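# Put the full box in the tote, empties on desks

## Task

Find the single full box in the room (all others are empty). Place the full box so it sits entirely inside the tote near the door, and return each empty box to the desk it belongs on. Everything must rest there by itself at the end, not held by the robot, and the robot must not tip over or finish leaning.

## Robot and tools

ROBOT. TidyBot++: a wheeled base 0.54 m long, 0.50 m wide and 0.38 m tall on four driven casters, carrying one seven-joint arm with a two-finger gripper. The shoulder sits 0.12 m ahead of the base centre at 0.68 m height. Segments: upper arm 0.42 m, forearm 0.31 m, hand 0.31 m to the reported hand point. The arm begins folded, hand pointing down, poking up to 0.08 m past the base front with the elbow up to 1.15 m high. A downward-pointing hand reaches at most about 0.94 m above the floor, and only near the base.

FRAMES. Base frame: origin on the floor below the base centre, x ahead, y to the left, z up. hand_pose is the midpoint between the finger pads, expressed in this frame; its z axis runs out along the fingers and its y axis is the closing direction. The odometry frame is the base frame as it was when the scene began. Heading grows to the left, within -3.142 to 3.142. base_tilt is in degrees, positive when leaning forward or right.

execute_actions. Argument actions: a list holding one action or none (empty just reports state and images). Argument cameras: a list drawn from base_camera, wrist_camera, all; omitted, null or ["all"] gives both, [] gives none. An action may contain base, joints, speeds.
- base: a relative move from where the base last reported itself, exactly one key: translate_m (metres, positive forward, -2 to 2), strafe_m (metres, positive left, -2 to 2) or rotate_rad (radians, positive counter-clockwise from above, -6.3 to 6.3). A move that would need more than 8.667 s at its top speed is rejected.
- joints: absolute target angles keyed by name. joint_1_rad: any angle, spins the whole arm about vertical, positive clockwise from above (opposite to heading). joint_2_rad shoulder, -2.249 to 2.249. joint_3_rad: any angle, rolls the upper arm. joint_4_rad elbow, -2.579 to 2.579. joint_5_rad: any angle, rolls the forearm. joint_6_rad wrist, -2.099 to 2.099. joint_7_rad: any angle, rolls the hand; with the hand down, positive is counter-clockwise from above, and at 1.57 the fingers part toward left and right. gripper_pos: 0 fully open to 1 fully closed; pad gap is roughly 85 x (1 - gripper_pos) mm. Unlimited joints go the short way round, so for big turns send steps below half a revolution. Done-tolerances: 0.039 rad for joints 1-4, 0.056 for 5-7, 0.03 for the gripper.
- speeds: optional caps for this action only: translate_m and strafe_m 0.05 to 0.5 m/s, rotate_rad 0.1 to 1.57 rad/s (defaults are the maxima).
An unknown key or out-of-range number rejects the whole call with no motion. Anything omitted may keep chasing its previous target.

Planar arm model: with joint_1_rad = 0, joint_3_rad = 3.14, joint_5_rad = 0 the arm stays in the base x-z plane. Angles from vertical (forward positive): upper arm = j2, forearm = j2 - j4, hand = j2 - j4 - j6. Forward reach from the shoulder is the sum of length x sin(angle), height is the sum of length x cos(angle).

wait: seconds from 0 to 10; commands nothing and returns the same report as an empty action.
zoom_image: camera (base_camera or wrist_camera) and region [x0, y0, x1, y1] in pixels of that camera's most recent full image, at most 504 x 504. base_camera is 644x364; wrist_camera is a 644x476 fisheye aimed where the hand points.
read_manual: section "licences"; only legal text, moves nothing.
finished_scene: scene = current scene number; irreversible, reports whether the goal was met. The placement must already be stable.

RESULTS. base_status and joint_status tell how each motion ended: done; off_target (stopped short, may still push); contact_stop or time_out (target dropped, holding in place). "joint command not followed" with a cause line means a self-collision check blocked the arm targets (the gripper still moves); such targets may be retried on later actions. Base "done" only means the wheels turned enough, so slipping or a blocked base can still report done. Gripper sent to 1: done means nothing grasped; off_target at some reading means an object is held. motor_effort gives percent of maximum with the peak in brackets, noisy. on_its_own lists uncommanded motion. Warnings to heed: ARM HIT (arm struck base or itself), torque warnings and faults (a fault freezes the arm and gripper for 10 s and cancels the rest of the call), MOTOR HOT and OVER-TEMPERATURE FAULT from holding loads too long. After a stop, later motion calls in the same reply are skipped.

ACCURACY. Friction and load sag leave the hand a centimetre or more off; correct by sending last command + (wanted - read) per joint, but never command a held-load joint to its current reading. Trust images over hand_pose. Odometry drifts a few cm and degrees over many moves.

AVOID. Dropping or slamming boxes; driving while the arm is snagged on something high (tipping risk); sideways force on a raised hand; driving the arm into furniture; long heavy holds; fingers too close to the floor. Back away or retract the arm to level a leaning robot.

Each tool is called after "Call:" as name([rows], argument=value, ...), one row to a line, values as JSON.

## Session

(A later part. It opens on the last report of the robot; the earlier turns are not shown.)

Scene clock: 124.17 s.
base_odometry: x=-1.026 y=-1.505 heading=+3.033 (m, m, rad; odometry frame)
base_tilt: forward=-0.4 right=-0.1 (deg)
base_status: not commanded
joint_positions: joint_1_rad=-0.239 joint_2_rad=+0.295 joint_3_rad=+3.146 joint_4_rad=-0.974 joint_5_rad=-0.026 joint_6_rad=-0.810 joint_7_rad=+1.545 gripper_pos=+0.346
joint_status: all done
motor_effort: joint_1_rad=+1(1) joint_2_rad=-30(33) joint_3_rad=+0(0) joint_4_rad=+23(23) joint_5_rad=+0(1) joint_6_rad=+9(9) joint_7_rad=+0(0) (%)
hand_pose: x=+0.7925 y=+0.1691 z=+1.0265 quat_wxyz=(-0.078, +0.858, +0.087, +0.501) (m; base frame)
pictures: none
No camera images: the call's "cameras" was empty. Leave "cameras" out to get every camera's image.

Call:
execute_actions([
  {"joints":{"joint_2_rad":0.33}},
], cameras=[])

Call:
execute_actions([
  {"joints":{"gripper_pos":0}},
], cameras=[])

Call:
execute_actions([
  {"joints":{"joint_2_rad":0.2}},
], cameras=["wrist_camera"])

Scene clock: 125.33 s.
base_odometry: x=-1.026 y=-1.505 heading=+3.033 (m, m, rad; odometry frame)
base_tilt: forward=-0.4 right=-0.1 (deg)
base_status: not commanded
joint_positions: joint_1_rad=-0.239 joint_2_rad=+0.325 joint_3_rad=+3.146 joint_4_rad=-0.974 joint_5_rad=-0.026 joint_6_rad=-0.810 joint_7_rad=+1.545 gripper_pos=+0.346
joint_status: all done
motor_effort: joint_1_rad=+1(0) joint_2_rad=-31(31) joint_3_rad=+0(0) joint_4_rad=+22(22) joint_5_rad=-2(1) joint_6_rad=+8(8) joint_7_rad=+0(0) (%)
hand_pose: x=+0.8024 y=+0.1715 z=+1.0053 quat_wxyz=(-0.076, +0.865, +0.088, +0.488) (m; base frame)
pictures: none
No camera images: the call's "cameras" was empty. Leave "cameras" out to get every camera's image.

Scene clock: 126.43 s.
base_odometry: x=-1.026 y=-1.505 heading=+3.033 (m, m, rad; odometry frame)
base_tilt: forward=-0.4 right=-0.1 (deg)
base_status: not commanded
joint_positions: joint_1_rad=-0.239 joint_2_rad=+0.325 joint_3_rad=+3.146 joint_4_rad=-0.974 joint_5_rad=-0.026 joint_6_rad=-0.810 joint_7_rad=+1.545 gripper_pos=+0.000
joint_status: all done
motor_effort: joint_1_rad=+1(1) joint_2_rad=-30(31) joint_3_rad=+0(0) joint_4_rad=+21(23) joint_5_rad=-1(2) joint_6_rad=+8(8) joint_7_rad=+1(0) (%)
hand_pose: x=+0.8024 y=+0.1715 z=+1.0053 quat_wxyz=(-0.076, +0.865, +0.088, +0.488) (m; base frame)
pictures: none
No camera images: the call's "cameras" was empty. Leave "cameras" out to get every camera's image.

Scene clock: 127.77 s.
base_odometry: x=-1.026 y=-1.505 heading=+3.033 (m, m, rad; odometry frame)
base_tilt: forward=-0.4 right=-0.1 (deg)
base_status: not commanded
joint_positions: joint_1_rad=-0.239 joint_2_rad=+0.195 joint_3_rad=+3.146 joint_4_rad=-0.974 joint_5_rad=-0.026 joint_6_rad=-0.810 joint_7_rad=+1.545 gripper_pos=+0.000
joint_status: all done
motor_effort: joint_1_rad=+1(1) joint_2_rad=-26(34) joint_3_rad=+1(0) joint_4_rad=+21(24) joint_5_rad=-1(1) joint_6_rad=+9(9) joint_7_rad=+0(0) (%)
hand_pose: x=+0.7558 y=+0.1602 z=+1.0940 quat_wxyz=(-0.084, +0.831, +0.085, +0.543) (m; base frame)
pictures: wrist_camera
camera_calibration (this result's frames):
wrist_camera: T_world_to_cam=[[0.229338, -0.970254, -0.0775327, 0.0712175], [-0.411096, -0.0243514, -0.911267, 1.37113], [0.882272, 0.240861, -0.404452, -0.123921], [0, 0, 0, 1]] pos_world=[0.656666, 0.132336, 1.20487]
Images, in order (width x height): wrist_camera 644x476.

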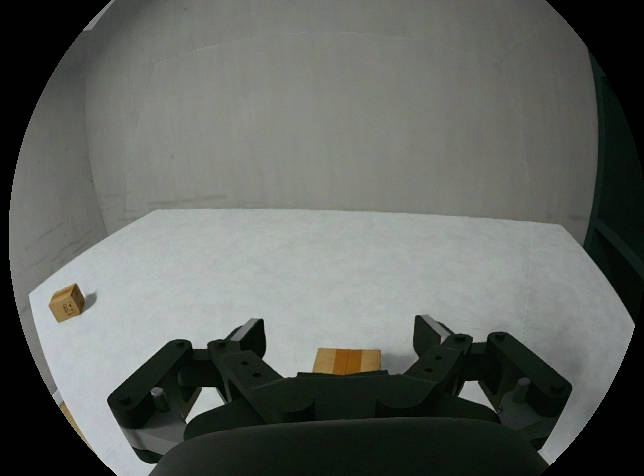

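Call:
execute_actions([
  {"base":{"translate_m":-0.2},"joints":{"joint_1_rad":0.0}},
], cameras=[])

Call:
execute_actions([
  {"base":{"strafe_m":0.8},"joints":{"joint_2_rad":0.3,"joint_4_rad":-0.661,"joint_6_rad":-1.15}},
])

Scene clock: 130.03 s.
base_odometry: x=-0.827 y=-1.527 heading=+3.033 (m, m, rad; odometry frame)
base_tilt: forward=-0.4 right=-0.1 (deg)
base_status: done
joint_positions: joint_1_rad=-0.005 joint_2_rad=+0.194 joint_3_rad=+3.146 joint_4_rad=-0.974 joint_5_rad=-0.026 joint_6_rad=-0.810 joint_7_rad=+1.545 gripper_pos=+0.000
joint_status: all done
motor_effort: joint_1_rad=+1(2) joint_2_rad=-27(30) joint_3_rad=+1(2) joint_4_rad=+23(24) joint_5_rad=-1(1) joint_6_rad=+9(9) joint_7_rad=+0(0) (%)
hand_pose: x=+0.7751 y=+0.0084 z=+1.0948 quat_wxyz=(-0.020, +0.835, -0.012, +0.549) (m; base frame)
pictures: none
No camera images: the call's "cameras" was empty. Leave "cameras" out to get every camera's image.

Scene clock: 133.00 s.
base_odometry: x=-0.913 y=-2.322 heading=+3.034 (m, m, rad; odometry frame)
base_tilt: forward=-0.4 right=-0.1 (deg)
base_status: done
joint_positions: joint_1_rad=-0.004 joint_2_rad=+0.284 joint_3_rad=+3.146 joint_4_rad=-0.686 joint_5_rad=-0.026 joint_6_rad=-1.127 joint_7_rad=+1.545 gripper_pos=+0.000
joint_status: all done
motor_effort: joint_1_rad=+1(2) joint_2_rad=-28(28) joint_3_rad=+0(2) joint_4_rad=+19(22) joint_5_rad=-1(2) joint_6_rad=+8(9) joint_7_rad=+0(0) (%)
hand_pose: x=+0.7655 y=+0.0092 z=+1.1068 quat_wxyz=(-0.019, +0.867, -0.010, +0.498) (m; base frame)
pictures: base_camera, wrist_camera
camera_calibration (this result's frames):
wrist_camera: T_world_to_cam=[[-0.00455011, -0.997341, -0.0727403, 0.0974755], [-0.511131, 0.0648405, -0.857054, 1.39881], [0.859491, 0.0332801, -0.510066, 0.0452381], [0, 0, 0, 1]] pos_world=[0.676536, 0.00501127, 1.22902]
Images, in order (width x height): base_camera 644x364, wrist_camera 644x476.

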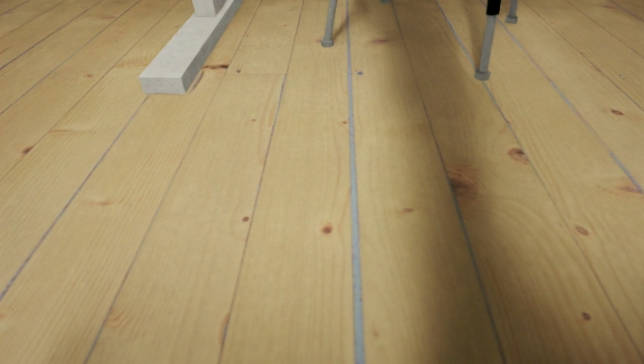

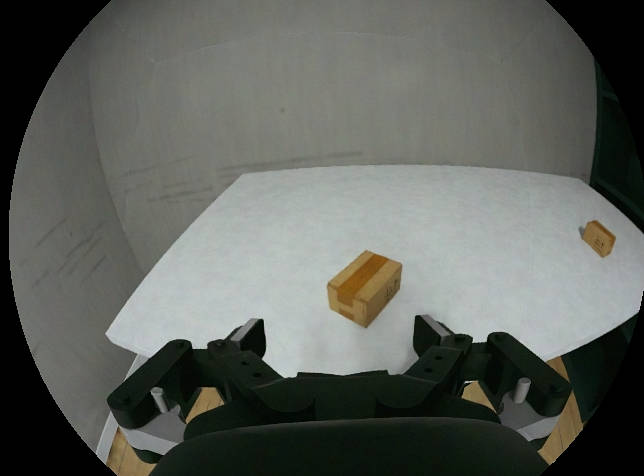

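Call:
execute_actions([
  {"base":{"strafe_m":0.42},"joints":{"joint_1_rad":0.6}},
], cameras=[])

Call:
execute_actions([
  {"base":{"translate_m":0.13},"speeds":{"translate_m":0.2}},
])

Scene clock: 135.80 s.
base_odometry: x=-0.958 y=-2.740 heading=+3.034 (m, m, rad; odometry frame)
base_tilt: forward=-0.4 right=-0.1 (deg)
base_status: done
joint_positions: joint_1_rad=+0.587 joint_2_rad=+0.293 joint_3_rad=+3.146 joint_4_rad=-0.686 joint_5_rad=-0.026 joint_6_rad=-1.128 joint_7_rad=+1.545 gripper_pos=+0.000
joint_status: all done
motor_effort: joint_1_rad=+0(1) joint_2_rad=-27(29) joint_3_rad=+0(2) joint_4_rad=+19(20) joint_5_rad=-1(3) joint_6_rad=+9(8) joint_7_rad=+0(0) (%)
hand_pose: x=+0.6639 y=-0.3542 z=+1.1014 quat_wxyz=(+0.126, +0.828, -0.262, +0.479) (m; base frame)
pictures: none
No camera images: the call's "cameras" was empty. Leave "cameras" out to get every camera's image.

Scene clock: 137.23 s.
base_odometry: x=-1.088 y=-2.726 heading=+3.034 (m, m, rad; odometry frame)
base_tilt: forward=-0.4 right=-0.1 (deg)
base_status: done
joint_positions: joint_1_rad=+0.590 joint_2_rad=+0.298 joint_3_rad=+3.146 joint_4_rad=-0.685 joint_5_rad=-0.026 joint_6_rad=-1.128 joint_7_rad=+1.545 gripper_pos=+0.000
joint_status: not commanded
motor_effort: joint_1_rad=+1(1) joint_2_rad=-29(30) joint_3_rad=+0(1) joint_4_rad=+19(21) joint_5_rad=-1(1) joint_6_rad=+8(9) joint_7_rad=+0(0) (%)
hand_pose: x=+0.6646 y=-0.3569 z=+1.0981 quat_wxyz=(+0.126, +0.829, -0.264, +0.476) (m; base frame)
pictures: base_camera, wrist_camera
camera_calibration (this result's frames):
wrist_camera: T_world_to_cam=[[-0.562314, -0.82373, -0.0726027, 0.16376], [-0.397278, 0.346111, -0.849928, 1.38051], [0.72524, -0.449083, -0.521873, 0.0697465], [0, 0, 0, 1]] pos_world=[0.589949, -0.311595, 1.22162]
Images, in order (width x height): base_camera 644x364, wrist_camera 644x476.

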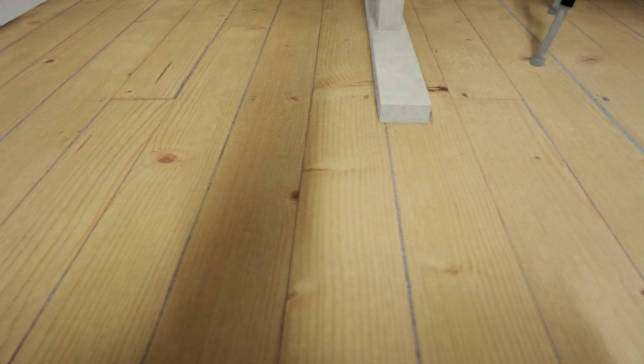

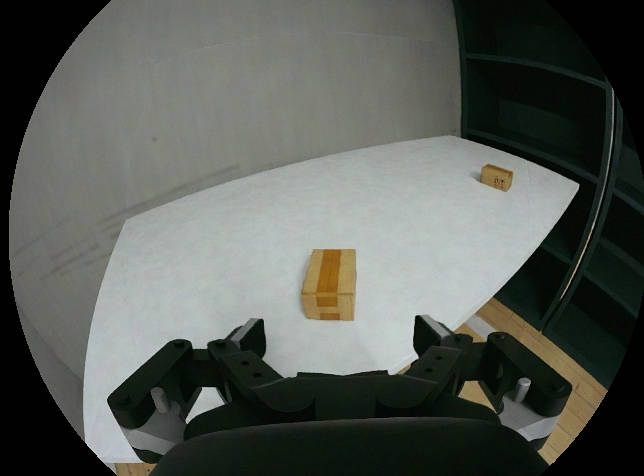

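Call:
execute_actions([
  {"joints":{"joint_2_rad":0.345,"joint_4_rad":-0.987,"joint_6_rad":-0.803}},
], cameras=["wrist_camera"])

Call:
execute_actions([
  {"base":{"translate_m":0.035},"speeds":{"translate_m":0.08}},
], cameras=[])

Call:
execute_actions([
  {"base":{"strafe_m":-0.02},"speeds":{"strafe_m":0.08}},
], cameras=["wrist_camera"])

Scene clock: 139.13 s.
base_odometry: x=-1.088 y=-2.726 heading=+3.034 (m, m, rad; odometry frame)
base_tilt: forward=-0.4 right=+0.0 (deg)
base_status: not commanded
joint_positions: joint_1_rad=+0.590 joint_2_rad=+0.345 joint_3_rad=+3.146 joint_4_rad=-0.969 joint_5_rad=-0.026 joint_6_rad=-0.827 joint_7_rad=+1.545 gripper_pos=+0.000
joint_status: all done
motor_effort: joint_1_rad=+0(0) joint_2_rad=-32(34) joint_3_rad=+0(0) joint_4_rad=+22(22) joint_5_rad=-1(1) joint_6_rad=+8(8) joint_7_rad=+0(0) (%)
hand_pose: x=+0.7107 y=-0.3897 z=+0.9893 quat_wxyz=(+0.123, +0.835, -0.270, +0.464) (m; base frame)
pictures: wrist_camera
camera_calibration (this result's frames):
wrist_camera: T_world_to_cam=[[-0.569914, -0.818245, -0.0753222, 0.165009], [-0.414455, 0.365397, -0.833494, 1.32111], [0.709525, -0.443802, -0.547371, 0.00323946], [0, 0, 0, 1]] pos_world=[0.639282, -0.346273, 1.11534]
Images, in order (width x height): wrist_camera 644x476.

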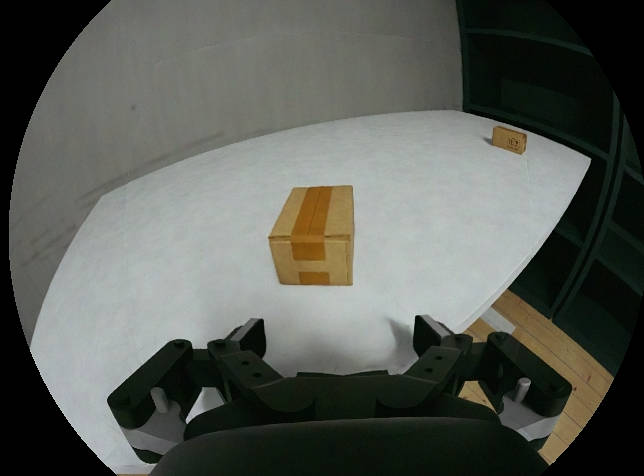

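Scene clock: 140.10 s.
base_odometry: x=-1.122 y=-2.722 heading=+3.034 (m, m, rad; odometry frame)
base_tilt: forward=-0.4 right=-0.1 (deg)
base_status: done
joint_positions: joint_1_rad=+0.591 joint_2_rad=+0.345 joint_3_rad=+3.146 joint_4_rad=-0.969 joint_5_rad=-0.026 joint_6_rad=-0.826 joint_7_rad=+1.545 gripper_pos=+0.000
joint_status: not commanded
motor_effort: joint_1_rad=+1(1) joint_2_rad=-31(34) joint_3_rad=+0(1) joint_4_rad=+22(22) joint_5_rad=-1(2) joint_6_rad=+8(8) joint_7_rad=+0(0) (%)
hand_pose: x=+0.7102 y=-0.3907 z=+0.9899 quat_wxyz=(+0.123, +0.834, -0.271, +0.464) (m; base frame)
pictures: none
No camera images: the call's "cameras" was empty. Leave "cameras" out to get every camera's image.

Scene clock: 140.90 s.
base_odometry: x=-1.120 y=-2.702 heading=+3.034 (m, m, rad; odometry frame)
base_tilt: forward=-0.5 right=-0.1 (deg)
base_status: done
joint_positions: joint_1_rad=+0.597 joint_2_rad=+0.345 joint_3_rad=+3.146 joint_4_rad=-0.969 joint_5_rad=-0.026 joint_6_rad=-0.825 joint_7_rad=+1.545 gripper_pos=+0.000
joint_status: not commanded
motor_effort: joint_1_rad=+1(6) joint_2_rad=-32(34) joint_3_rad=+0(5) joint_4_rad=+22(22) joint_5_rad=+0(4) joint_6_rad=+8(8) joint_7_rad=+0(0) (%)
hand_pose: x=+0.7080 y=-0.3944 z=+0.9898 quat_wxyz=(+0.125, +0.834, -0.273, +0.464) (m; base frame)
pictures: wrist_camera
camera_calibration (this result's frames):
wrist_camera: T_world_to_cam=[[-0.576038, -0.813966, -0.0750921, 0.165454], [-0.410375, 0.367418, -0.834624, 1.32117], [0.706945, -0.449959, -0.545678, 0.00109283], [0, 0, 0, 1]] pos_world=[0.636709, -0.350254, 1.1157]
Images, in order (width x height): wrist_camera 644x476.

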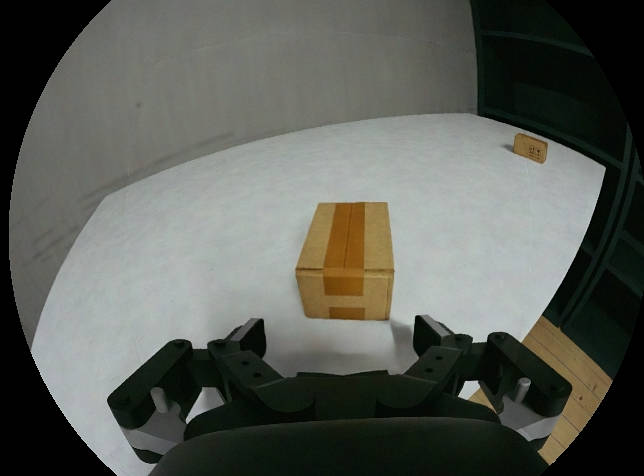

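Call:
execute_actions([
  {"base":{"strafe_m":-0.028},"speeds":{"strafe_m":0.08}},
], cameras=[])

Call:
execute_actions([
  {"base":{"translate_m":0.035},"speeds":{"translate_m":0.08}},
], cameras=[])

Call:
execute_actions([
  {"base":{"strafe_m":-0.022},"speeds":{"strafe_m":0.08}},
], cameras=[])

Call:
execute_actions([
  {"base":{"translate_m":0.025},"speeds":{"translate_m":0.08}},
], cameras=["wrist_camera"])

Scene clock: 142.27 s.
base_odometry: x=-1.117 y=-2.674 heading=+3.034 (m, m, rad; odometry frame)
base_tilt: forward=-0.4 right=+0.0 (deg)
base_status: done
joint_positions: joint_1_rad=+0.597 joint_2_rad=+0.345 joint_3_rad=+3.146 joint_4_rad=-0.969 joint_5_rad=-0.026 joint_6_rad=-0.825 joint_7_rad=+1.545 gripper_pos=+0.000
joint_status: not commanded
motor_effort: joint_1_rad=+1(4) joint_2_rad=-33(33) joint_3_rad=+0(1) joint_4_rad=+22(22) joint_5_rad=-1(1) joint_6_rad=+8(8) joint_7_rad=+0(0) (%)
hand_pose: x=+0.7079 y=-0.3946 z=+0.9899 quat_wxyz=(+0.125, +0.833, -0.273, +0.464) (m; base frame)
pictures: none
No camera images: the call's "cameras" was empty. Leave "cameras" out to get every camera's image.

Scene clock: 143.23 s.
base_odometry: x=-1.152 y=-2.670 heading=+3.034 (m, m, rad; odometry frame)
base_tilt: forward=-0.4 right=-0.1 (deg)
base_status: done
joint_positions: joint_1_rad=+0.598 joint_2_rad=+0.345 joint_3_rad=+3.146 joint_4_rad=-0.969 joint_5_rad=-0.026 joint_6_rad=-0.824 joint_7_rad=+1.545 gripper_pos=+0.000
joint_status: not commanded
motor_effort: joint_1_rad=+1(1) joint_2_rad=-31(35) joint_3_rad=+1(1) joint_4_rad=+21(23) joint_5_rad=-1(2) joint_6_rad=+8(9) joint_7_rad=+0(0) (%)
hand_pose: x=+0.7079 y=-0.3947 z=+0.9903 quat_wxyz=(+0.125, +0.833, -0.273, +0.464) (m; base frame)
pictures: none
No camera images: the call's "cameras" was empty. Leave "cameras" out to get every camera's image.

Scene clock: 144.03 s.
base_odometry: x=-1.150 y=-2.648 heading=+3.034 (m, m, rad; odometry frame)
base_tilt: forward=-0.4 right=+0.0 (deg)
base_status: done
joint_positions: joint_1_rad=+0.598 joint_2_rad=+0.345 joint_3_rad=+3.146 joint_4_rad=-0.969 joint_5_rad=-0.026 joint_6_rad=-0.824 joint_7_rad=+1.545 gripper_pos=+0.000
joint_status: not commanded
motor_effort: joint_1_rad=+0(4) joint_2_rad=-30(32) joint_3_rad=+0(2) joint_4_rad=+21(23) joint_5_rad=-1(1) joint_6_rad=+8(8) joint_7_rad=+0(0) (%)
hand_pose: x=+0.7078 y=-0.3948 z=+0.9904 quat_wxyz=(+0.125, +0.833, -0.273, +0.465) (m; base frame)
pictures: none
No camera images: the call's "cameras" was empty. Leave "cameras" out to get every camera's image.

Scene clock: 144.87 s.
base_odometry: x=-1.175 y=-2.646 heading=+3.034 (m, m, rad; odometry frame)
base_tilt: forward=-0.4 right=-0.1 (deg)
base_status: done
joint_positions: joint_1_rad=+0.598 joint_2_rad=+0.346 joint_3_rad=+3.146 joint_4_rad=-0.969 joint_5_rad=-0.026 joint_6_rad=-0.824 joint_7_rad=+1.545 gripper_pos=+0.000
joint_status: not commanded
motor_effort: joint_1_rad=+1(1) joint_2_rad=-31(33) joint_3_rad=+0(1) joint_4_rad=+21(22) joint_5_rad=-1(2) joint_6_rad=+8(9) joint_7_rad=+0(0) (%)
hand_pose: x=+0.7081 y=-0.3952 z=+0.9895 quat_wxyz=(+0.125, +0.833, -0.273, +0.464) (m; base frame)
pictures: wrist_camera
camera_calibration (this result's frames):
wrist_camera: T_world_to_cam=[[-0.576711, -0.813488, -0.0751089, 0.165525], [-0.409617, 0.367484, -0.834967, 1.32111], [0.706837, -0.450769, -0.54515, -0.000281754], [0, 0, 0, 1]] pos_world=[0.636806, -0.350959, 1.11536]
Images, in order (width x height): wrist_camera 644x476.

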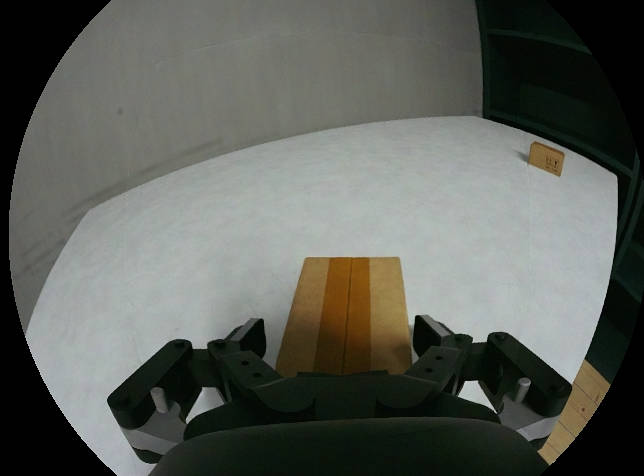

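Good enough; grip.

Call:
execute_actions([
  {"joints":{"gripper_pos":1.0}},
], cameras=[])

Call:
execute_actions([
  {"joints":{"joint_2_rad":0.2}},
], cameras=["wrist_camera"])

Scene clock: 146.17 s.
base_odometry: x=-1.175 y=-2.646 heading=+3.034 (m, m, rad; odometry frame)
base_tilt: forward=-0.4 right=-0.1 (deg)
base_status: not commanded
joint_positions: joint_1_rad=+0.598 joint_2_rad=+0.345 joint_3_rad=+3.146 joint_4_rad=-0.969 joint_5_rad=-0.026 joint_6_rad=-0.821 joint_7_rad=+1.545 gripper_pos=+0.321
joint_status: gripper_pos off_target (ended at +0.321, target +1.000)
motor_effort: joint_1_rad=+1(2) joint_2_rad=-31(33) joint_3_rad=+0(1) joint_4_rad=+21(23) joint_5_rad=-1(3) joint_6_rad=+8(9) joint_7_rad=+0(0) (%)
hand_pose: x=+0.7081 y=-0.3955 z=+0.9908 quat_wxyz=(+0.126, +0.832, -0.273, +0.465) (m; base frame)
pictures: none
No camera images: the call's "cameras" was empty. Leave "cameras" out to get every camera's image.

Scene clock: 147.57 s.
base_odometry: x=-1.175 y=-2.646 heading=+3.034 (m, m, rad; odometry frame)
base_tilt: forward=-0.5 right=-0.1 (deg)
base_status: not commanded
joint_positions: joint_1_rad=+0.598 joint_2_rad=+0.218 joint_3_rad=+3.146 joint_4_rad=-0.996 joint_5_rad=-0.026 joint_6_rad=-0.821 joint_7_rad=+1.545 gripper_pos=+0.321
joint_status: all done
motor_effort: joint_1_rad=+1(1) joint_2_rad=-31(39) joint_3_rad=+1(0) joint_4_rad=+25(28) joint_5_rad=-1(1) joint_6_rad=+12(12) joint_7_rad=+0(0) (%)
hand_pose: x=+0.6704 y=-0.3698 z=+1.0633 quat_wxyz=(+0.138, +0.808, -0.265, +0.507) (m; base frame)
pictures: wrist_camera
camera_calibration (this result's frames):
wrist_camera: T_world_to_cam=[[-0.57052, -0.817699, -0.0766526, 0.16589], [-0.335101, 0.316978, -0.887261, 1.34491], [0.749809, -0.480514, -0.454854, -0.0577838], [0, 0, 0, 1]] pos_world=[0.58865, -0.318425, 1.17972]
Images, in order (width x height): wrist_camera 644x476.

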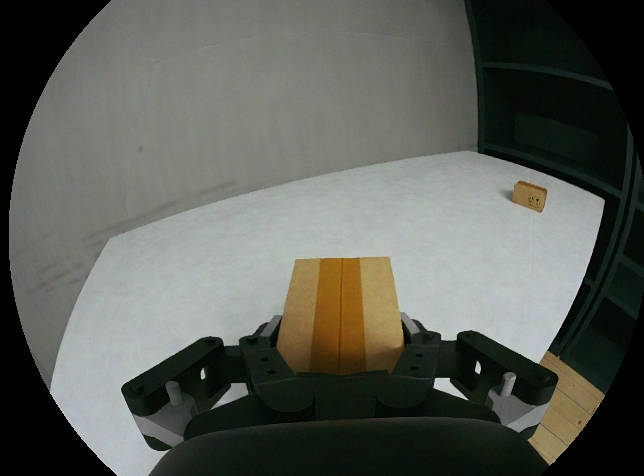

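Call:
execute_actions([
  {"base":{"translate_m":-0.45},"joints":{"joint_2_rad":0.1},"speeds":{"translate_m":0.3}},
], cameras=[])

Call:
execute_actions([
  {"base":{"strafe_m":-0.9},"joints":{"joint_1_rad":0.0,"joint_2_rad":-0.3,"joint_4_rad":-2.0,"joint_6_rad":-0.5},"speeds":{"strafe_m":0.35}},
], cameras=[])

Call:
execute_actions([
  {"base":{"translate_m":-1.45}},
], cameras=[])

Call:
execute_actions([
  {"base":{"rotate_rad":-1.571},"speeds":{"rotate_rad":0.8}},
])

Scene clock: 150.97 s.
base_odometry: x=-0.728 y=-2.694 heading=+3.034 (m, m, rad; odometry frame)
base_tilt: forward=-0.4 right=-0.1 (deg)
base_status: done
joint_positions: joint_1_rad=+0.598 joint_2_rad=+0.117 joint_3_rad=+3.146 joint_4_rad=-0.997 joint_5_rad=-0.026 joint_6_rad=-0.821 joint_7_rad=+1.545 gripper_pos=+0.321
joint_status: all done
motor_effort: joint_1_rad=+1(3) joint_2_rad=-27(37) joint_3_rad=+0(2) joint_4_rad=+25(28) joint_5_rad=-1(2) joint_6_rad=+12(13) joint_7_rad=+0(0) (%)
hand_pose: x=+0.6361 y=-0.3463 z=+1.1274 quat_wxyz=(+0.149, +0.783, -0.256, +0.547) (m; base frame)
pictures: none
No camera images: the call's "cameras" was empty. Leave "cameras" out to get every camera's image.

Scene clock: 154.60 s.
base_odometry: x=-0.631 y=-1.799 heading=+3.034 (m, m, rad; odometry frame)
base_tilt: forward=-0.5 right=-0.1 (deg)
base_status: done
joint_positions: joint_1_rad=+0.014 joint_2_rad=-0.272 joint_3_rad=+3.146 joint_4_rad=-1.999 joint_5_rad=-0.026 joint_6_rad=-0.542 joint_7_rad=+1.545 gripper_pos=+0.322
joint_status: all done
motor_effort: joint_1_rad=+1(3) joint_2_rad=-14(27) joint_3_rad=+1(3) joint_4_rad=+25(27) joint_5_rad=-1(0) joint_6_rad=+10(12) joint_7_rad=+0(0) (%)
hand_pose: x=+0.5552 y=-0.0026 z=+0.8385 quat_wxyz=(-0.013, +0.906, -0.027, +0.423) (m; base frame)
pictures: none
No camera images: the call's "cameras" was empty. Leave "cameras" out to get every camera's image.

Scene clock: 158.87 s.
base_odometry: x=+0.811 y=-1.954 heading=+3.034 (m, m, rad; odometry frame)
base_tilt: forward=-0.5 right=-0.1 (deg)
base_status: done
joint_positions: joint_1_rad=+0.014 joint_2_rad=-0.282 joint_3_rad=+3.146 joint_4_rad=-1.999 joint_5_rad=-0.026 joint_6_rad=-0.537 joint_7_rad=+1.545 gripper_pos=+0.322
joint_status: not commanded
motor_effort: joint_1_rad=+1(0) joint_2_rad=-13(16) joint_3_rad=+1(1) joint_4_rad=+25(26) joint_5_rad=-1(2) joint_6_rad=+10(11) joint_7_rad=+0(0) (%)
hand_pose: x=+0.5544 y=-0.0026 z=+0.8436 quat_wxyz=(-0.013, +0.903, -0.027, +0.429) (m; base frame)
pictures: none
No camera images: the call's "cameras" was empty. Leave "cameras" out to get every camera's image.

Scene clock: 173.87 s.
base_odometry: x=+0.813 y=-1.956 heading=+1.478 (m, m, rad; odometry frame)
base_tilt: forward=-0.4 right=-0.1 (deg)
base_status: rotate_rad time_out (by the wheels' count: -1.556 of -1.571)
joint_positions: joint_1_rad=-0.195 joint_2_rad=-0.319 joint_3_rad=+2.902 joint_4_rad=-2.012 joint_5_rad=-0.102 joint_6_rad=-0.554 joint_7_rad=+1.551 gripper_pos=+0.338
joint_status: not commanded
motor_effort: joint_1_rad=+35(40) joint_2_rad=-13(17) joint_3_rad=+46(51) joint_4_rad=+31(31) joint_5_rad=+19(19) joint_6_rad=+19(20) joint_7_rad=-3(5) (%)
hand_pose: x=+0.4912 y=+0.2006 z=+0.8427 quat_wxyz=(-0.103, +0.887, +0.169, +0.416) (m; base frame)
pictures: base_camera, wrist_camera
camera_calibration (this result's frames):
wrist_camera: T_world_to_cam=[[0.375061, -0.924299, -0.070706, 0.0650183], [-0.613861, -0.190489, -0.766086, 1.0449], [0.694624, 0.330733, -0.638837, 0.269741], [0, 0, 0, 1]] pos_world=[0.429671, 0.169926, 0.977404]
Images, in order (width x height): base_camera 644x364, wrist_camera 644x476.

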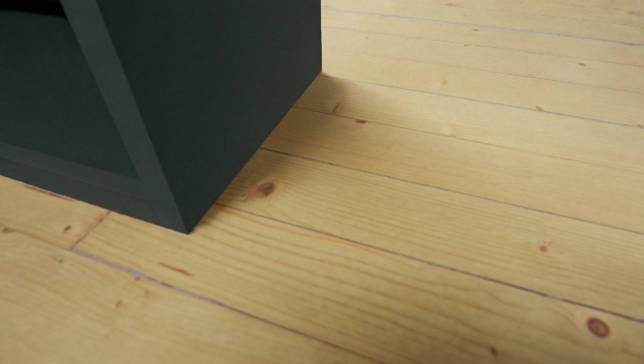

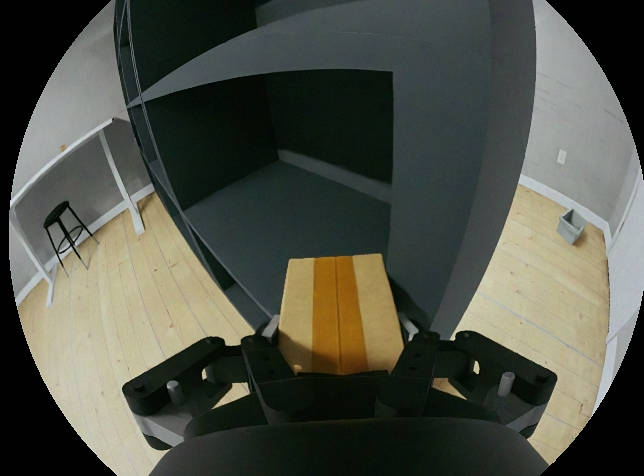

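Call:
execute_actions([
  {"base":{"rotate_rad":0.5},"joints":{"joint_1_rad":0.0,"joint_3_rad":3.14,"joint_5_rad":0,"joint_6_rad":-0.5},"speeds":{"rotate_rad":0.4}},
])

Scene clock: 175.87 s.
base_odometry: x=+0.813 y=-1.956 heading=+1.978 (m, m, rad; odometry frame)
base_tilt: forward=-0.4 right=-0.1 (deg)
base_status: done
joint_positions: joint_1_rad=+0.000 joint_2_rad=-0.298 joint_3_rad=+3.128 joint_4_rad=-2.014 joint_5_rad=-0.032 joint_6_rad=-0.541 joint_7_rad=+1.551 gripper_pos=+0.338
joint_status: all done
motor_effort: joint_1_rad=+1(32) joint_2_rad=-12(13) joint_3_rad=+1(42) joint_4_rad=+25(31) joint_5_rad=-1(17) joint_6_rad=+10(18) joint_7_rad=+0(3) (%)
hand_pose: x=+0.5470 y=+0.0125 z=+0.8412 quat_wxyz=(-0.018, +0.904, -0.011, +0.428) (m; base frame)
pictures: base_camera, wrist_camera
camera_calibration (this result's frames):
wrist_camera: T_world_to_cam=[[-0.015371, -0.997348, -0.0711443, 0.0850001], [-0.640986, 0.0644377, -0.764843, 1.05276], [0.767399, 0.0338461, -0.640276, 0.257372], [0, 0, 0, 1]] pos_world=[0.478605, 0.00822599, 0.976035]
Images, in order (width x height): base_camera 644x364, wrist_camera 644x476.

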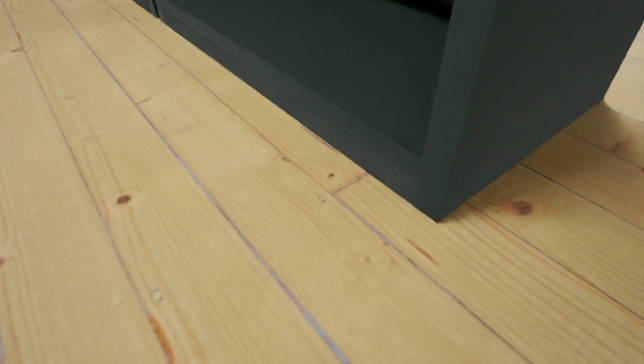

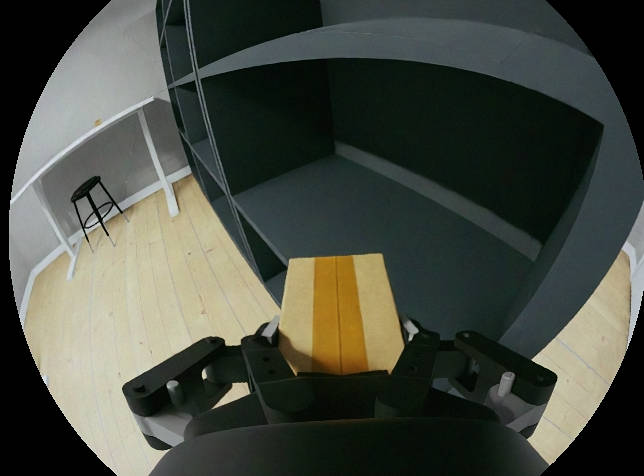

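Call:
execute_actions([
  {"base":{"translate_m":-0.3}},
])

Scene clock: 178.53 s.
base_odometry: x=+0.932 y=-2.232 heading=+1.978 (m, m, rad; odometry frame)
base_tilt: forward=-0.5 right=-0.1 (deg)
base_status: done
joint_positions: joint_1_rad=+0.000 joint_2_rad=-0.293 joint_3_rad=+3.128 joint_4_rad=-2.014 joint_5_rad=-0.032 joint_6_rad=-0.538 joint_7_rad=+1.551 gripper_pos=+0.338
joint_status: not commanded
motor_effort: joint_1_rad=+1(1) joint_2_rad=-12(15) joint_3_rad=+1(2) joint_4_rad=+25(26) joint_5_rad=-1(1) joint_6_rad=+10(11) joint_7_rad=+0(0) (%)
hand_pose: x=+0.5484 y=+0.0125 z=+0.8399 quat_wxyz=(-0.018, +0.904, -0.011, +0.427) (m; base frame)
pictures: base_camera, wrist_camera
camera_calibration (this result's frames):
wrist_camera: T_world_to_cam=[[-0.015569, -0.997344, -0.07115, 0.0850282], [-0.642072, 0.064521, -0.763924, 1.05256], [0.766486, 0.03379, -0.641372, 0.256856], [0, 0, 0, 1]] pos_world=[0.480265, 0.00821111, 0.974865]
Images, in order (width x height): base_camera 644x364, wrist_camera 644x476.

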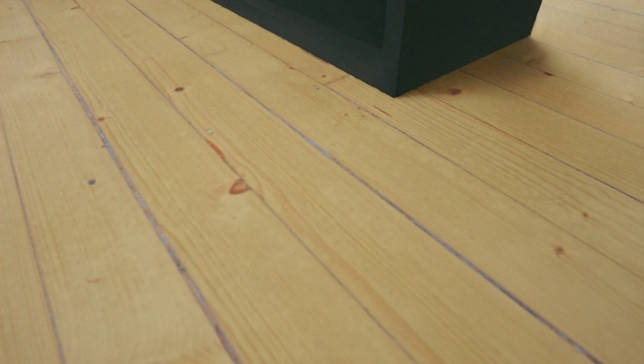

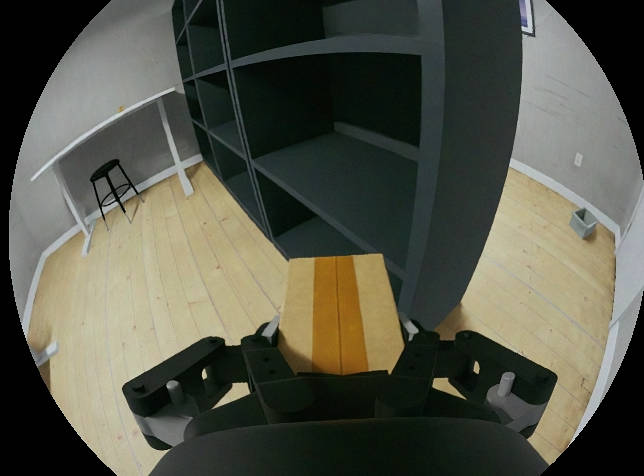

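Call:
execute_actions([
  {"base":{"translate_m":-0.15}},
], cameras=[])

Call:
execute_actions([
  {"base":{"rotate_rad":-0.91},"speeds":{"rotate_rad":0.6}},
])

Scene clock: 182.20 s.
base_odometry: x=+0.988 y=-2.369 heading=+1.977 (m, m, rad; odometry frame)
base_tilt: forward=-0.4 right=-0.1 (deg)
base_status: translate_m time_out (by the wheels' count: -0.148 of -0.150)
joint_positions: joint_1_rad=-0.003 joint_2_rad=-0.292 joint_3_rad=+3.131 joint_4_rad=-2.016 joint_5_rad=-0.029 joint_6_rad=-0.535 joint_7_rad=+1.551 gripper_pos=+0.338
joint_status: not commanded
motor_effort: joint_1_rad=+0(4) joint_2_rad=-11(16) joint_3_rad=+0(7) joint_4_rad=+26(31) joint_5_rad=+0(4) joint_6_rad=+10(14) joint_7_rad=+0(0) (%)
hand_pose: x=+0.5488 y=+0.0124 z=+0.8388 quat_wxyz=(-0.018, +0.904, -0.010, +0.427) (m; base frame)
pictures: none
No camera images: the call's "cameras" was empty. Leave "cameras" out to get every camera's image.

not run: a stop came earlier in this reply.

Call:
execute_actions([
  {"base":{"rotate_rad":-0.5},"speeds":{"rotate_rad":0.4}},
])

Scene clock: 184.23 s.
base_odometry: x=+0.988 y=-2.369 heading=+1.477 (m, m, rad; odometry frame)
base_tilt: forward=-0.4 right=+0.0 (deg)
base_status: done
joint_positions: joint_1_rad=-0.003 joint_2_rad=-0.292 joint_3_rad=+3.131 joint_4_rad=-2.016 joint_5_rad=-0.029 joint_6_rad=-0.535 joint_7_rad=+1.551 gripper_pos=+0.338
joint_status: not commanded
motor_effort: joint_1_rad=+0(1) joint_2_rad=-12(14) joint_3_rad=+1(2) joint_4_rad=+25(27) joint_5_rad=-1(2) joint_6_rad=+10(10) joint_7_rad=+0(0) (%)
hand_pose: x=+0.5488 y=+0.0123 z=+0.8388 quat_wxyz=(-0.018, +0.904, -0.010, +0.427) (m; base frame)
pictures: base_camera, wrist_camera
camera_calibration (this result's frames):
wrist_camera: T_world_to_cam=[[-0.0145132, -0.997488, -0.0693317, 0.0826697], [-0.64262, 0.0624276, -0.763638, 1.05202], [0.766048, 0.0334711, -0.641912, 0.256543], [0, 0, 0, 1]] pos_world=[0.480725, 0.00820016, 0.973772]
Images, in order (width x height): base_camera 644x364, wrist_camera 644x476.

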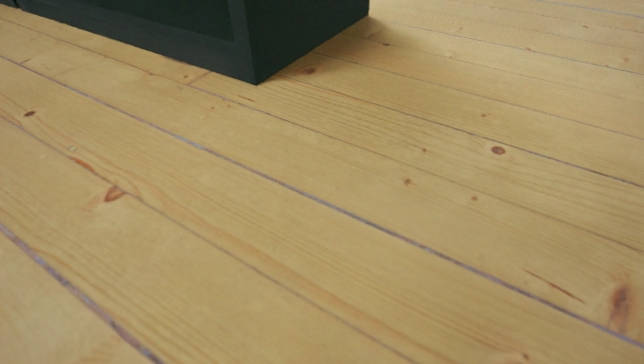

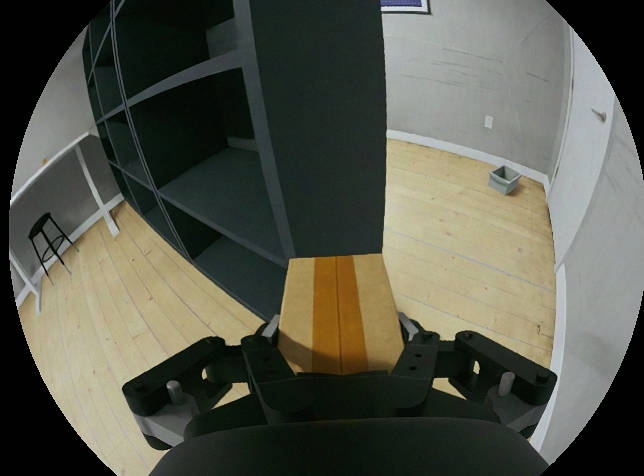

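Call:
execute_actions([
  {"base":{"rotate_rad":-0.58},"speeds":{"rotate_rad":0.4}},
])

Scene clock: 186.60 s.
base_odometry: x=+0.988 y=-2.369 heading=+0.897 (m, m, rad; odometry frame)
base_tilt: forward=-0.5 right=-0.1 (deg)
base_status: done
joint_positions: joint_1_rad=-0.003 joint_2_rad=-0.292 joint_3_rad=+3.131 joint_4_rad=-2.016 joint_5_rad=-0.029 joint_6_rad=-0.535 joint_7_rad=+1.551 gripper_pos=+0.338
joint_status: not commanded
motor_effort: joint_1_rad=+1(3) joint_2_rad=-13(12) joint_3_rad=+1(3) joint_4_rad=+25(26) joint_5_rad=-2(2) joint_6_rad=+10(10) joint_7_rad=+0(0) (%)
hand_pose: x=+0.5488 y=+0.0122 z=+0.8388 quat_wxyz=(-0.018, +0.904, -0.010, +0.427) (m; base frame)
pictures: base_camera, wrist_camera
camera_calibration (this result's frames):
wrist_camera: T_world_to_cam=[[-0.0146424, -0.997486, -0.0693337, 0.0826865], [-0.642612, 0.0625124, -0.763638, 1.05202], [0.766052, 0.0333731, -0.641912, 0.256542], [0, 0, 0, 1]] pos_world=[0.480727, 0.00815279, 0.973772]
Images, in order (width x height): base_camera 644x364, wrist_camera 644x476.

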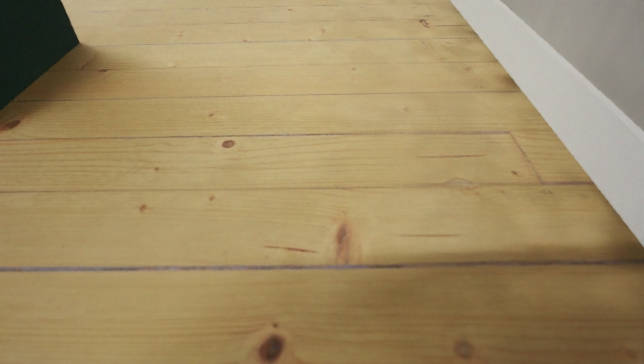

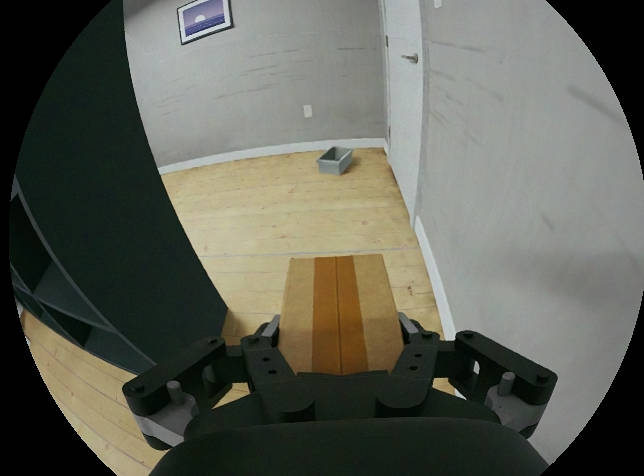

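Call:
execute_actions([
  {"base":{"strafe_m":0.08}},
], cameras=[])

Call:
execute_actions([
  {"base":{"translate_m":1.6}},
])

Scene clock: 187.97 s.
base_odometry: x=+0.925 y=-2.319 heading=+0.897 (m, m, rad; odometry frame)
base_tilt: forward=-0.4 right=-0.1 (deg)
base_status: done
joint_positions: joint_1_rad=-0.003 joint_2_rad=-0.292 joint_3_rad=+3.131 joint_4_rad=-2.016 joint_5_rad=-0.029 joint_6_rad=-0.535 joint_7_rad=+1.551 gripper_pos=+0.338
joint_status: not commanded
motor_effort: joint_1_rad=+1(1) joint_2_rad=-12(13) joint_3_rad=+1(3) joint_4_rad=+25(26) joint_5_rad=-1(1) joint_6_rad=+10(10) joint_7_rad=+0(0) (%)
hand_pose: x=+0.5488 y=+0.0122 z=+0.8388 quat_wxyz=(-0.018, +0.904, -0.010, +0.427) (m; base frame)
pictures: none
No camera images: the call's "cameras" was empty. Leave "cameras" out to get every camera's image.

Scene clock: 192.53 s.
base_odometry: x=+1.924 y=-1.069 heading=+0.897 (m, m, rad; odometry frame)
base_tilt: forward=-0.4 right=-0.1 (deg)
base_status: done
joint_positions: joint_1_rad=-0.003 joint_2_rad=-0.288 joint_3_rad=+3.131 joint_4_rad=-2.016 joint_5_rad=-0.029 joint_6_rad=-0.534 joint_7_rad=+1.551 gripper_pos=+0.338
joint_status: not commanded
motor_effort: joint_1_rad=+1(0) joint_2_rad=-13(15) joint_3_rad=+1(1) joint_4_rad=+25(27) joint_5_rad=-2(2) joint_6_rad=+10(11) joint_7_rad=+0(0) (%)
hand_pose: x=+0.5495 y=+0.0122 z=+0.8371 quat_wxyz=(-0.018, +0.905, -0.010, +0.425) (m; base frame)
pictures: base_camera, wrist_camera
camera_calibration (this result's frames):
wrist_camera: T_world_to_cam=[[-0.0149105, -0.997487, -0.0692619, 0.0826673], [-0.645509, 0.0625035, -0.761191, 1.05071], [0.763607, 0.0333594, -0.644819, 0.258734], [0, 0, 0, 1]] pos_world=[0.481907, 0.0081551, 0.972356]
Images, in order (width x height): base_camera 644x364, wrist_camera 644x476.

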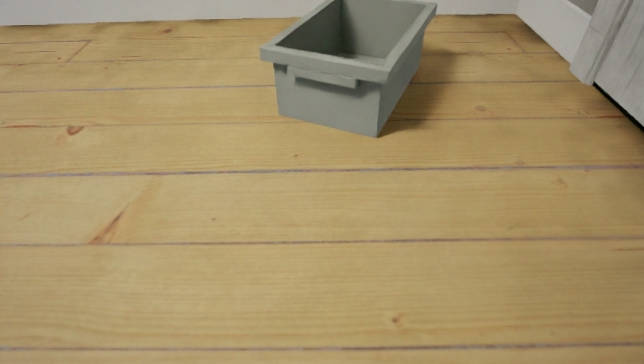

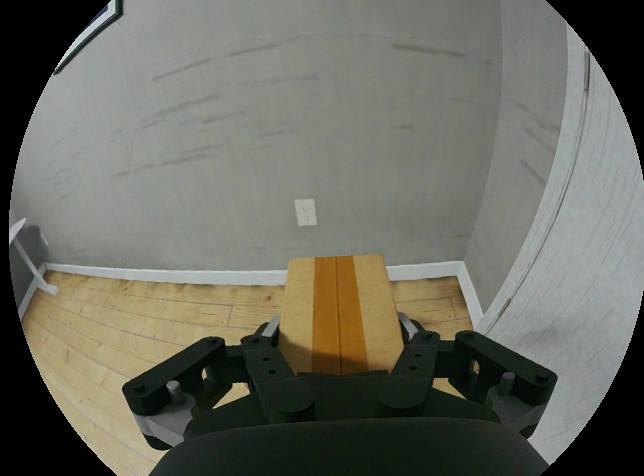

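Call:
execute_actions([
  {"base":{"strafe_m":0.19}},
], cameras=[])

Call:
execute_actions([
  {"base":{"translate_m":0.125}},
], cameras=[])

Call:
execute_actions([
  {"base":{"rotate_rad":-0.34},"speeds":{"rotate_rad":0.5}},
], cameras=[])

Call:
execute_actions([
  {"joints":{"joint_2_rad":1.3,"joint_4_rad":-1.5,"joint_6_rad":0.2}},
])

Scene clock: 194.63 s.
base_odometry: x=+1.775 y=-0.950 heading=+0.897 (m, m, rad; odometry frame)
base_tilt: forward=-0.4 right=-0.1 (deg)
base_status: done
joint_positions: joint_1_rad=-0.003 joint_2_rad=-0.288 joint_3_rad=+3.131 joint_4_rad=-2.016 joint_5_rad=-0.029 joint_6_rad=-0.534 joint_7_rad=+1.551 gripper_pos=+0.338
joint_status: not commanded
motor_effort: joint_1_rad=+1(2) joint_2_rad=-12(13) joint_3_rad=+1(4) joint_4_rad=+26(25) joint_5_rad=-1(2) joint_6_rad=+10(10) joint_7_rad=+0(0) (%)
hand_pose: x=+0.5495 y=+0.0122 z=+0.8371 quat_wxyz=(-0.018, +0.905, -0.010, +0.425) (m; base frame)
pictures: none
No camera images: the call's "cameras" was empty. Leave "cameras" out to get every camera's image.

Scene clock: 196.00 s.
base_odometry: x=+1.853 y=-0.853 heading=+0.897 (m, m, rad; odometry frame)
base_tilt: forward=-0.5 right=-0.1 (deg)
base_status: done
joint_positions: joint_1_rad=-0.003 joint_2_rad=-0.281 joint_3_rad=+3.131 joint_4_rad=-2.016 joint_5_rad=-0.029 joint_6_rad=-0.534 joint_7_rad=+1.551 gripper_pos=+0.338
joint_status: not commanded
motor_effort: joint_1_rad=+0(1) joint_2_rad=-13(16) joint_3_rad=+1(2) joint_4_rad=+25(27) joint_5_rad=-2(1) joint_6_rad=+10(11) joint_7_rad=+0(0) (%)
hand_pose: x=+0.5506 y=+0.0122 z=+0.8343 quat_wxyz=(-0.018, +0.906, -0.010, +0.422) (m; base frame)
pictures: none
No camera images: the call's "cameras" was empty. Leave "cameras" out to get every camera's image.

Scene clock: 197.33 s.
base_odometry: x=+1.853 y=-0.853 heading=+0.557 (m, m, rad; odometry frame)
base_tilt: forward=-0.4 right=-0.1 (deg)
base_status: done
joint_positions: joint_1_rad=-0.003 joint_2_rad=-0.281 joint_3_rad=+3.131 joint_4_rad=-2.016 joint_5_rad=-0.029 joint_6_rad=-0.534 joint_7_rad=+1.551 gripper_pos=+0.338
joint_status: not commanded
motor_effort: joint_1_rad=+0(2) joint_2_rad=-13(14) joint_3_rad=+0(3) joint_4_rad=+25(25) joint_5_rad=-1(2) joint_6_rad=+10(10) joint_7_rad=+0(0) (%)
hand_pose: x=+0.5506 y=+0.0121 z=+0.8343 quat_wxyz=(-0.018, +0.906, -0.010, +0.422) (m; base frame)
pictures: none
No camera images: the call's "cameras" was empty. Leave "cameras" out to get every camera's image.

Scene clock: 200.13 s.
base_odometry: x=+1.853 y=-0.853 heading=+0.557 (m, m, rad; odometry frame)
base_tilt: forward=-0.4 right=-0.1 (deg)
base_status: not commanded
joint_positions: joint_1_rad=-0.003 joint_2_rad=+1.316 joint_3_rad=+3.131 joint_4_rad=-1.537 joint_5_rad=-0.029 joint_6_rad=+0.165 joint_7_rad=+1.551 gripper_pos=+0.338
joint_status: all done
motor_effort: joint_1_rad=+1(1) joint_2_rad=-43(47) joint_3_rad=+0(1) joint_4_rad=+9(25) joint_5_rad=+0(1) joint_6_rad=+6(11) joint_7_rad=+0(0) (%)
hand_pose: x=+0.7521 y=+0.0082 z=+0.2068 quat_wxyz=(-0.009, +0.974, -0.023, +0.225) (m; base frame)
pictures: base_camera, wrist_camera
camera_calibration (this result's frames):
wrist_camera: T_world_to_cam=[[-0.0620038, -0.996894, -0.0485662, 0.0691754], [-0.900402, 0.0768639, -0.428215, 0.82468], [0.430617, 0.0171782, -0.902371, 0.00154091], [0, 0, 0, 1]] pos_world=[0.746169, 0.00554599, 0.35789]
Images, in order (width x height): base_camera 644x364, wrist_camera 644x476.

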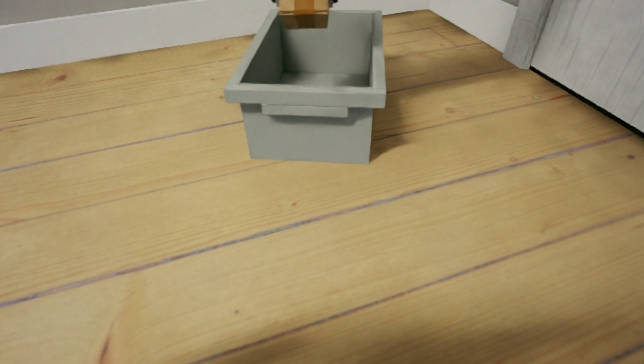

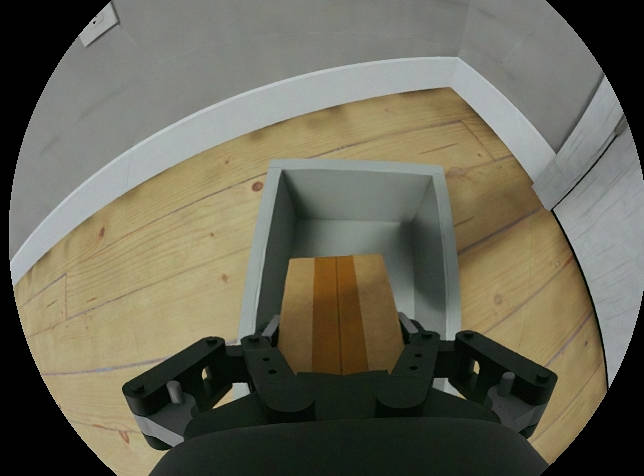

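Call:
execute_actions([
  {"base":{"strafe_m":-0.02},"joints":{"joint_2_rad":1.54,"joint_4_rad":-1.47,"joint_6_rad":0.42},"speeds":{"strafe_m":0.05}},
])

Scene clock: 201.87 s.
base_odometry: x=+1.864 y=-0.870 heading=+0.556 (m, m, rad; odometry frame)
base_tilt: forward=-0.4 right=-0.1 (deg)
base_status: done
joint_positions: joint_1_rad=-0.002 joint_2_rad=+1.562 joint_3_rad=+3.131 joint_4_rad=-1.502 joint_5_rad=-0.029 joint_6_rad=+0.386 joint_7_rad=+1.551 gripper_pos=+0.338
joint_status: all done
motor_effort: joint_1_rad=+1(4) joint_2_rad=-42(46) joint_3_rad=+0(3) joint_4_rad=+4(9) joint_5_rad=+0(1) joint_6_rad=+6(7) joint_7_rad=+0(0) (%)
hand_pose: x=+0.7037 y=+0.0052 z=+0.0941 quat_wxyz=(-0.005, +0.973, -0.024, +0.230) (m; base frame)
pictures: base_camera, wrist_camera
camera_calibration (this result's frames):
wrist_camera: T_world_to_cam=[[-0.0665855, -0.996842, -0.0432765, 0.0603931], [-0.895429, 0.078834, -0.43817, 0.730591], [0.440198, 0.00957525, -0.89785, -0.0863473], [0, 0, 0, 1]] pos_world=[0.696223, 0.00343386, 0.245209]
Images, in order (width x height): base_camera 644x364, wrist_camera 644x476.

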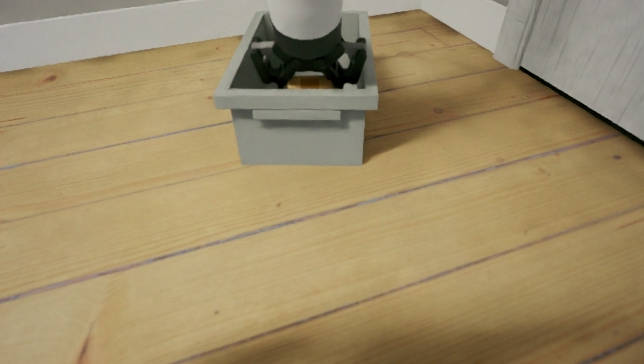

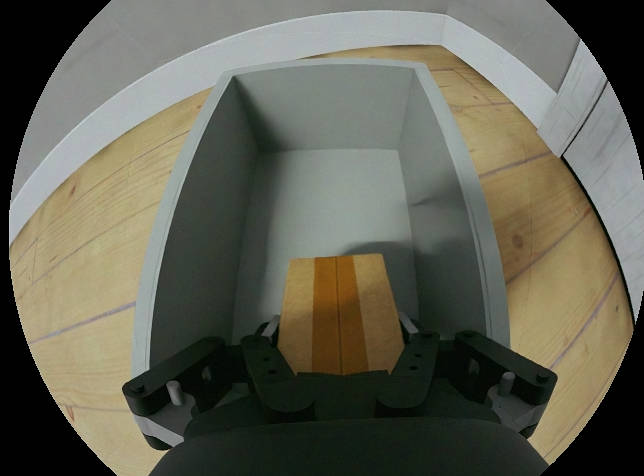

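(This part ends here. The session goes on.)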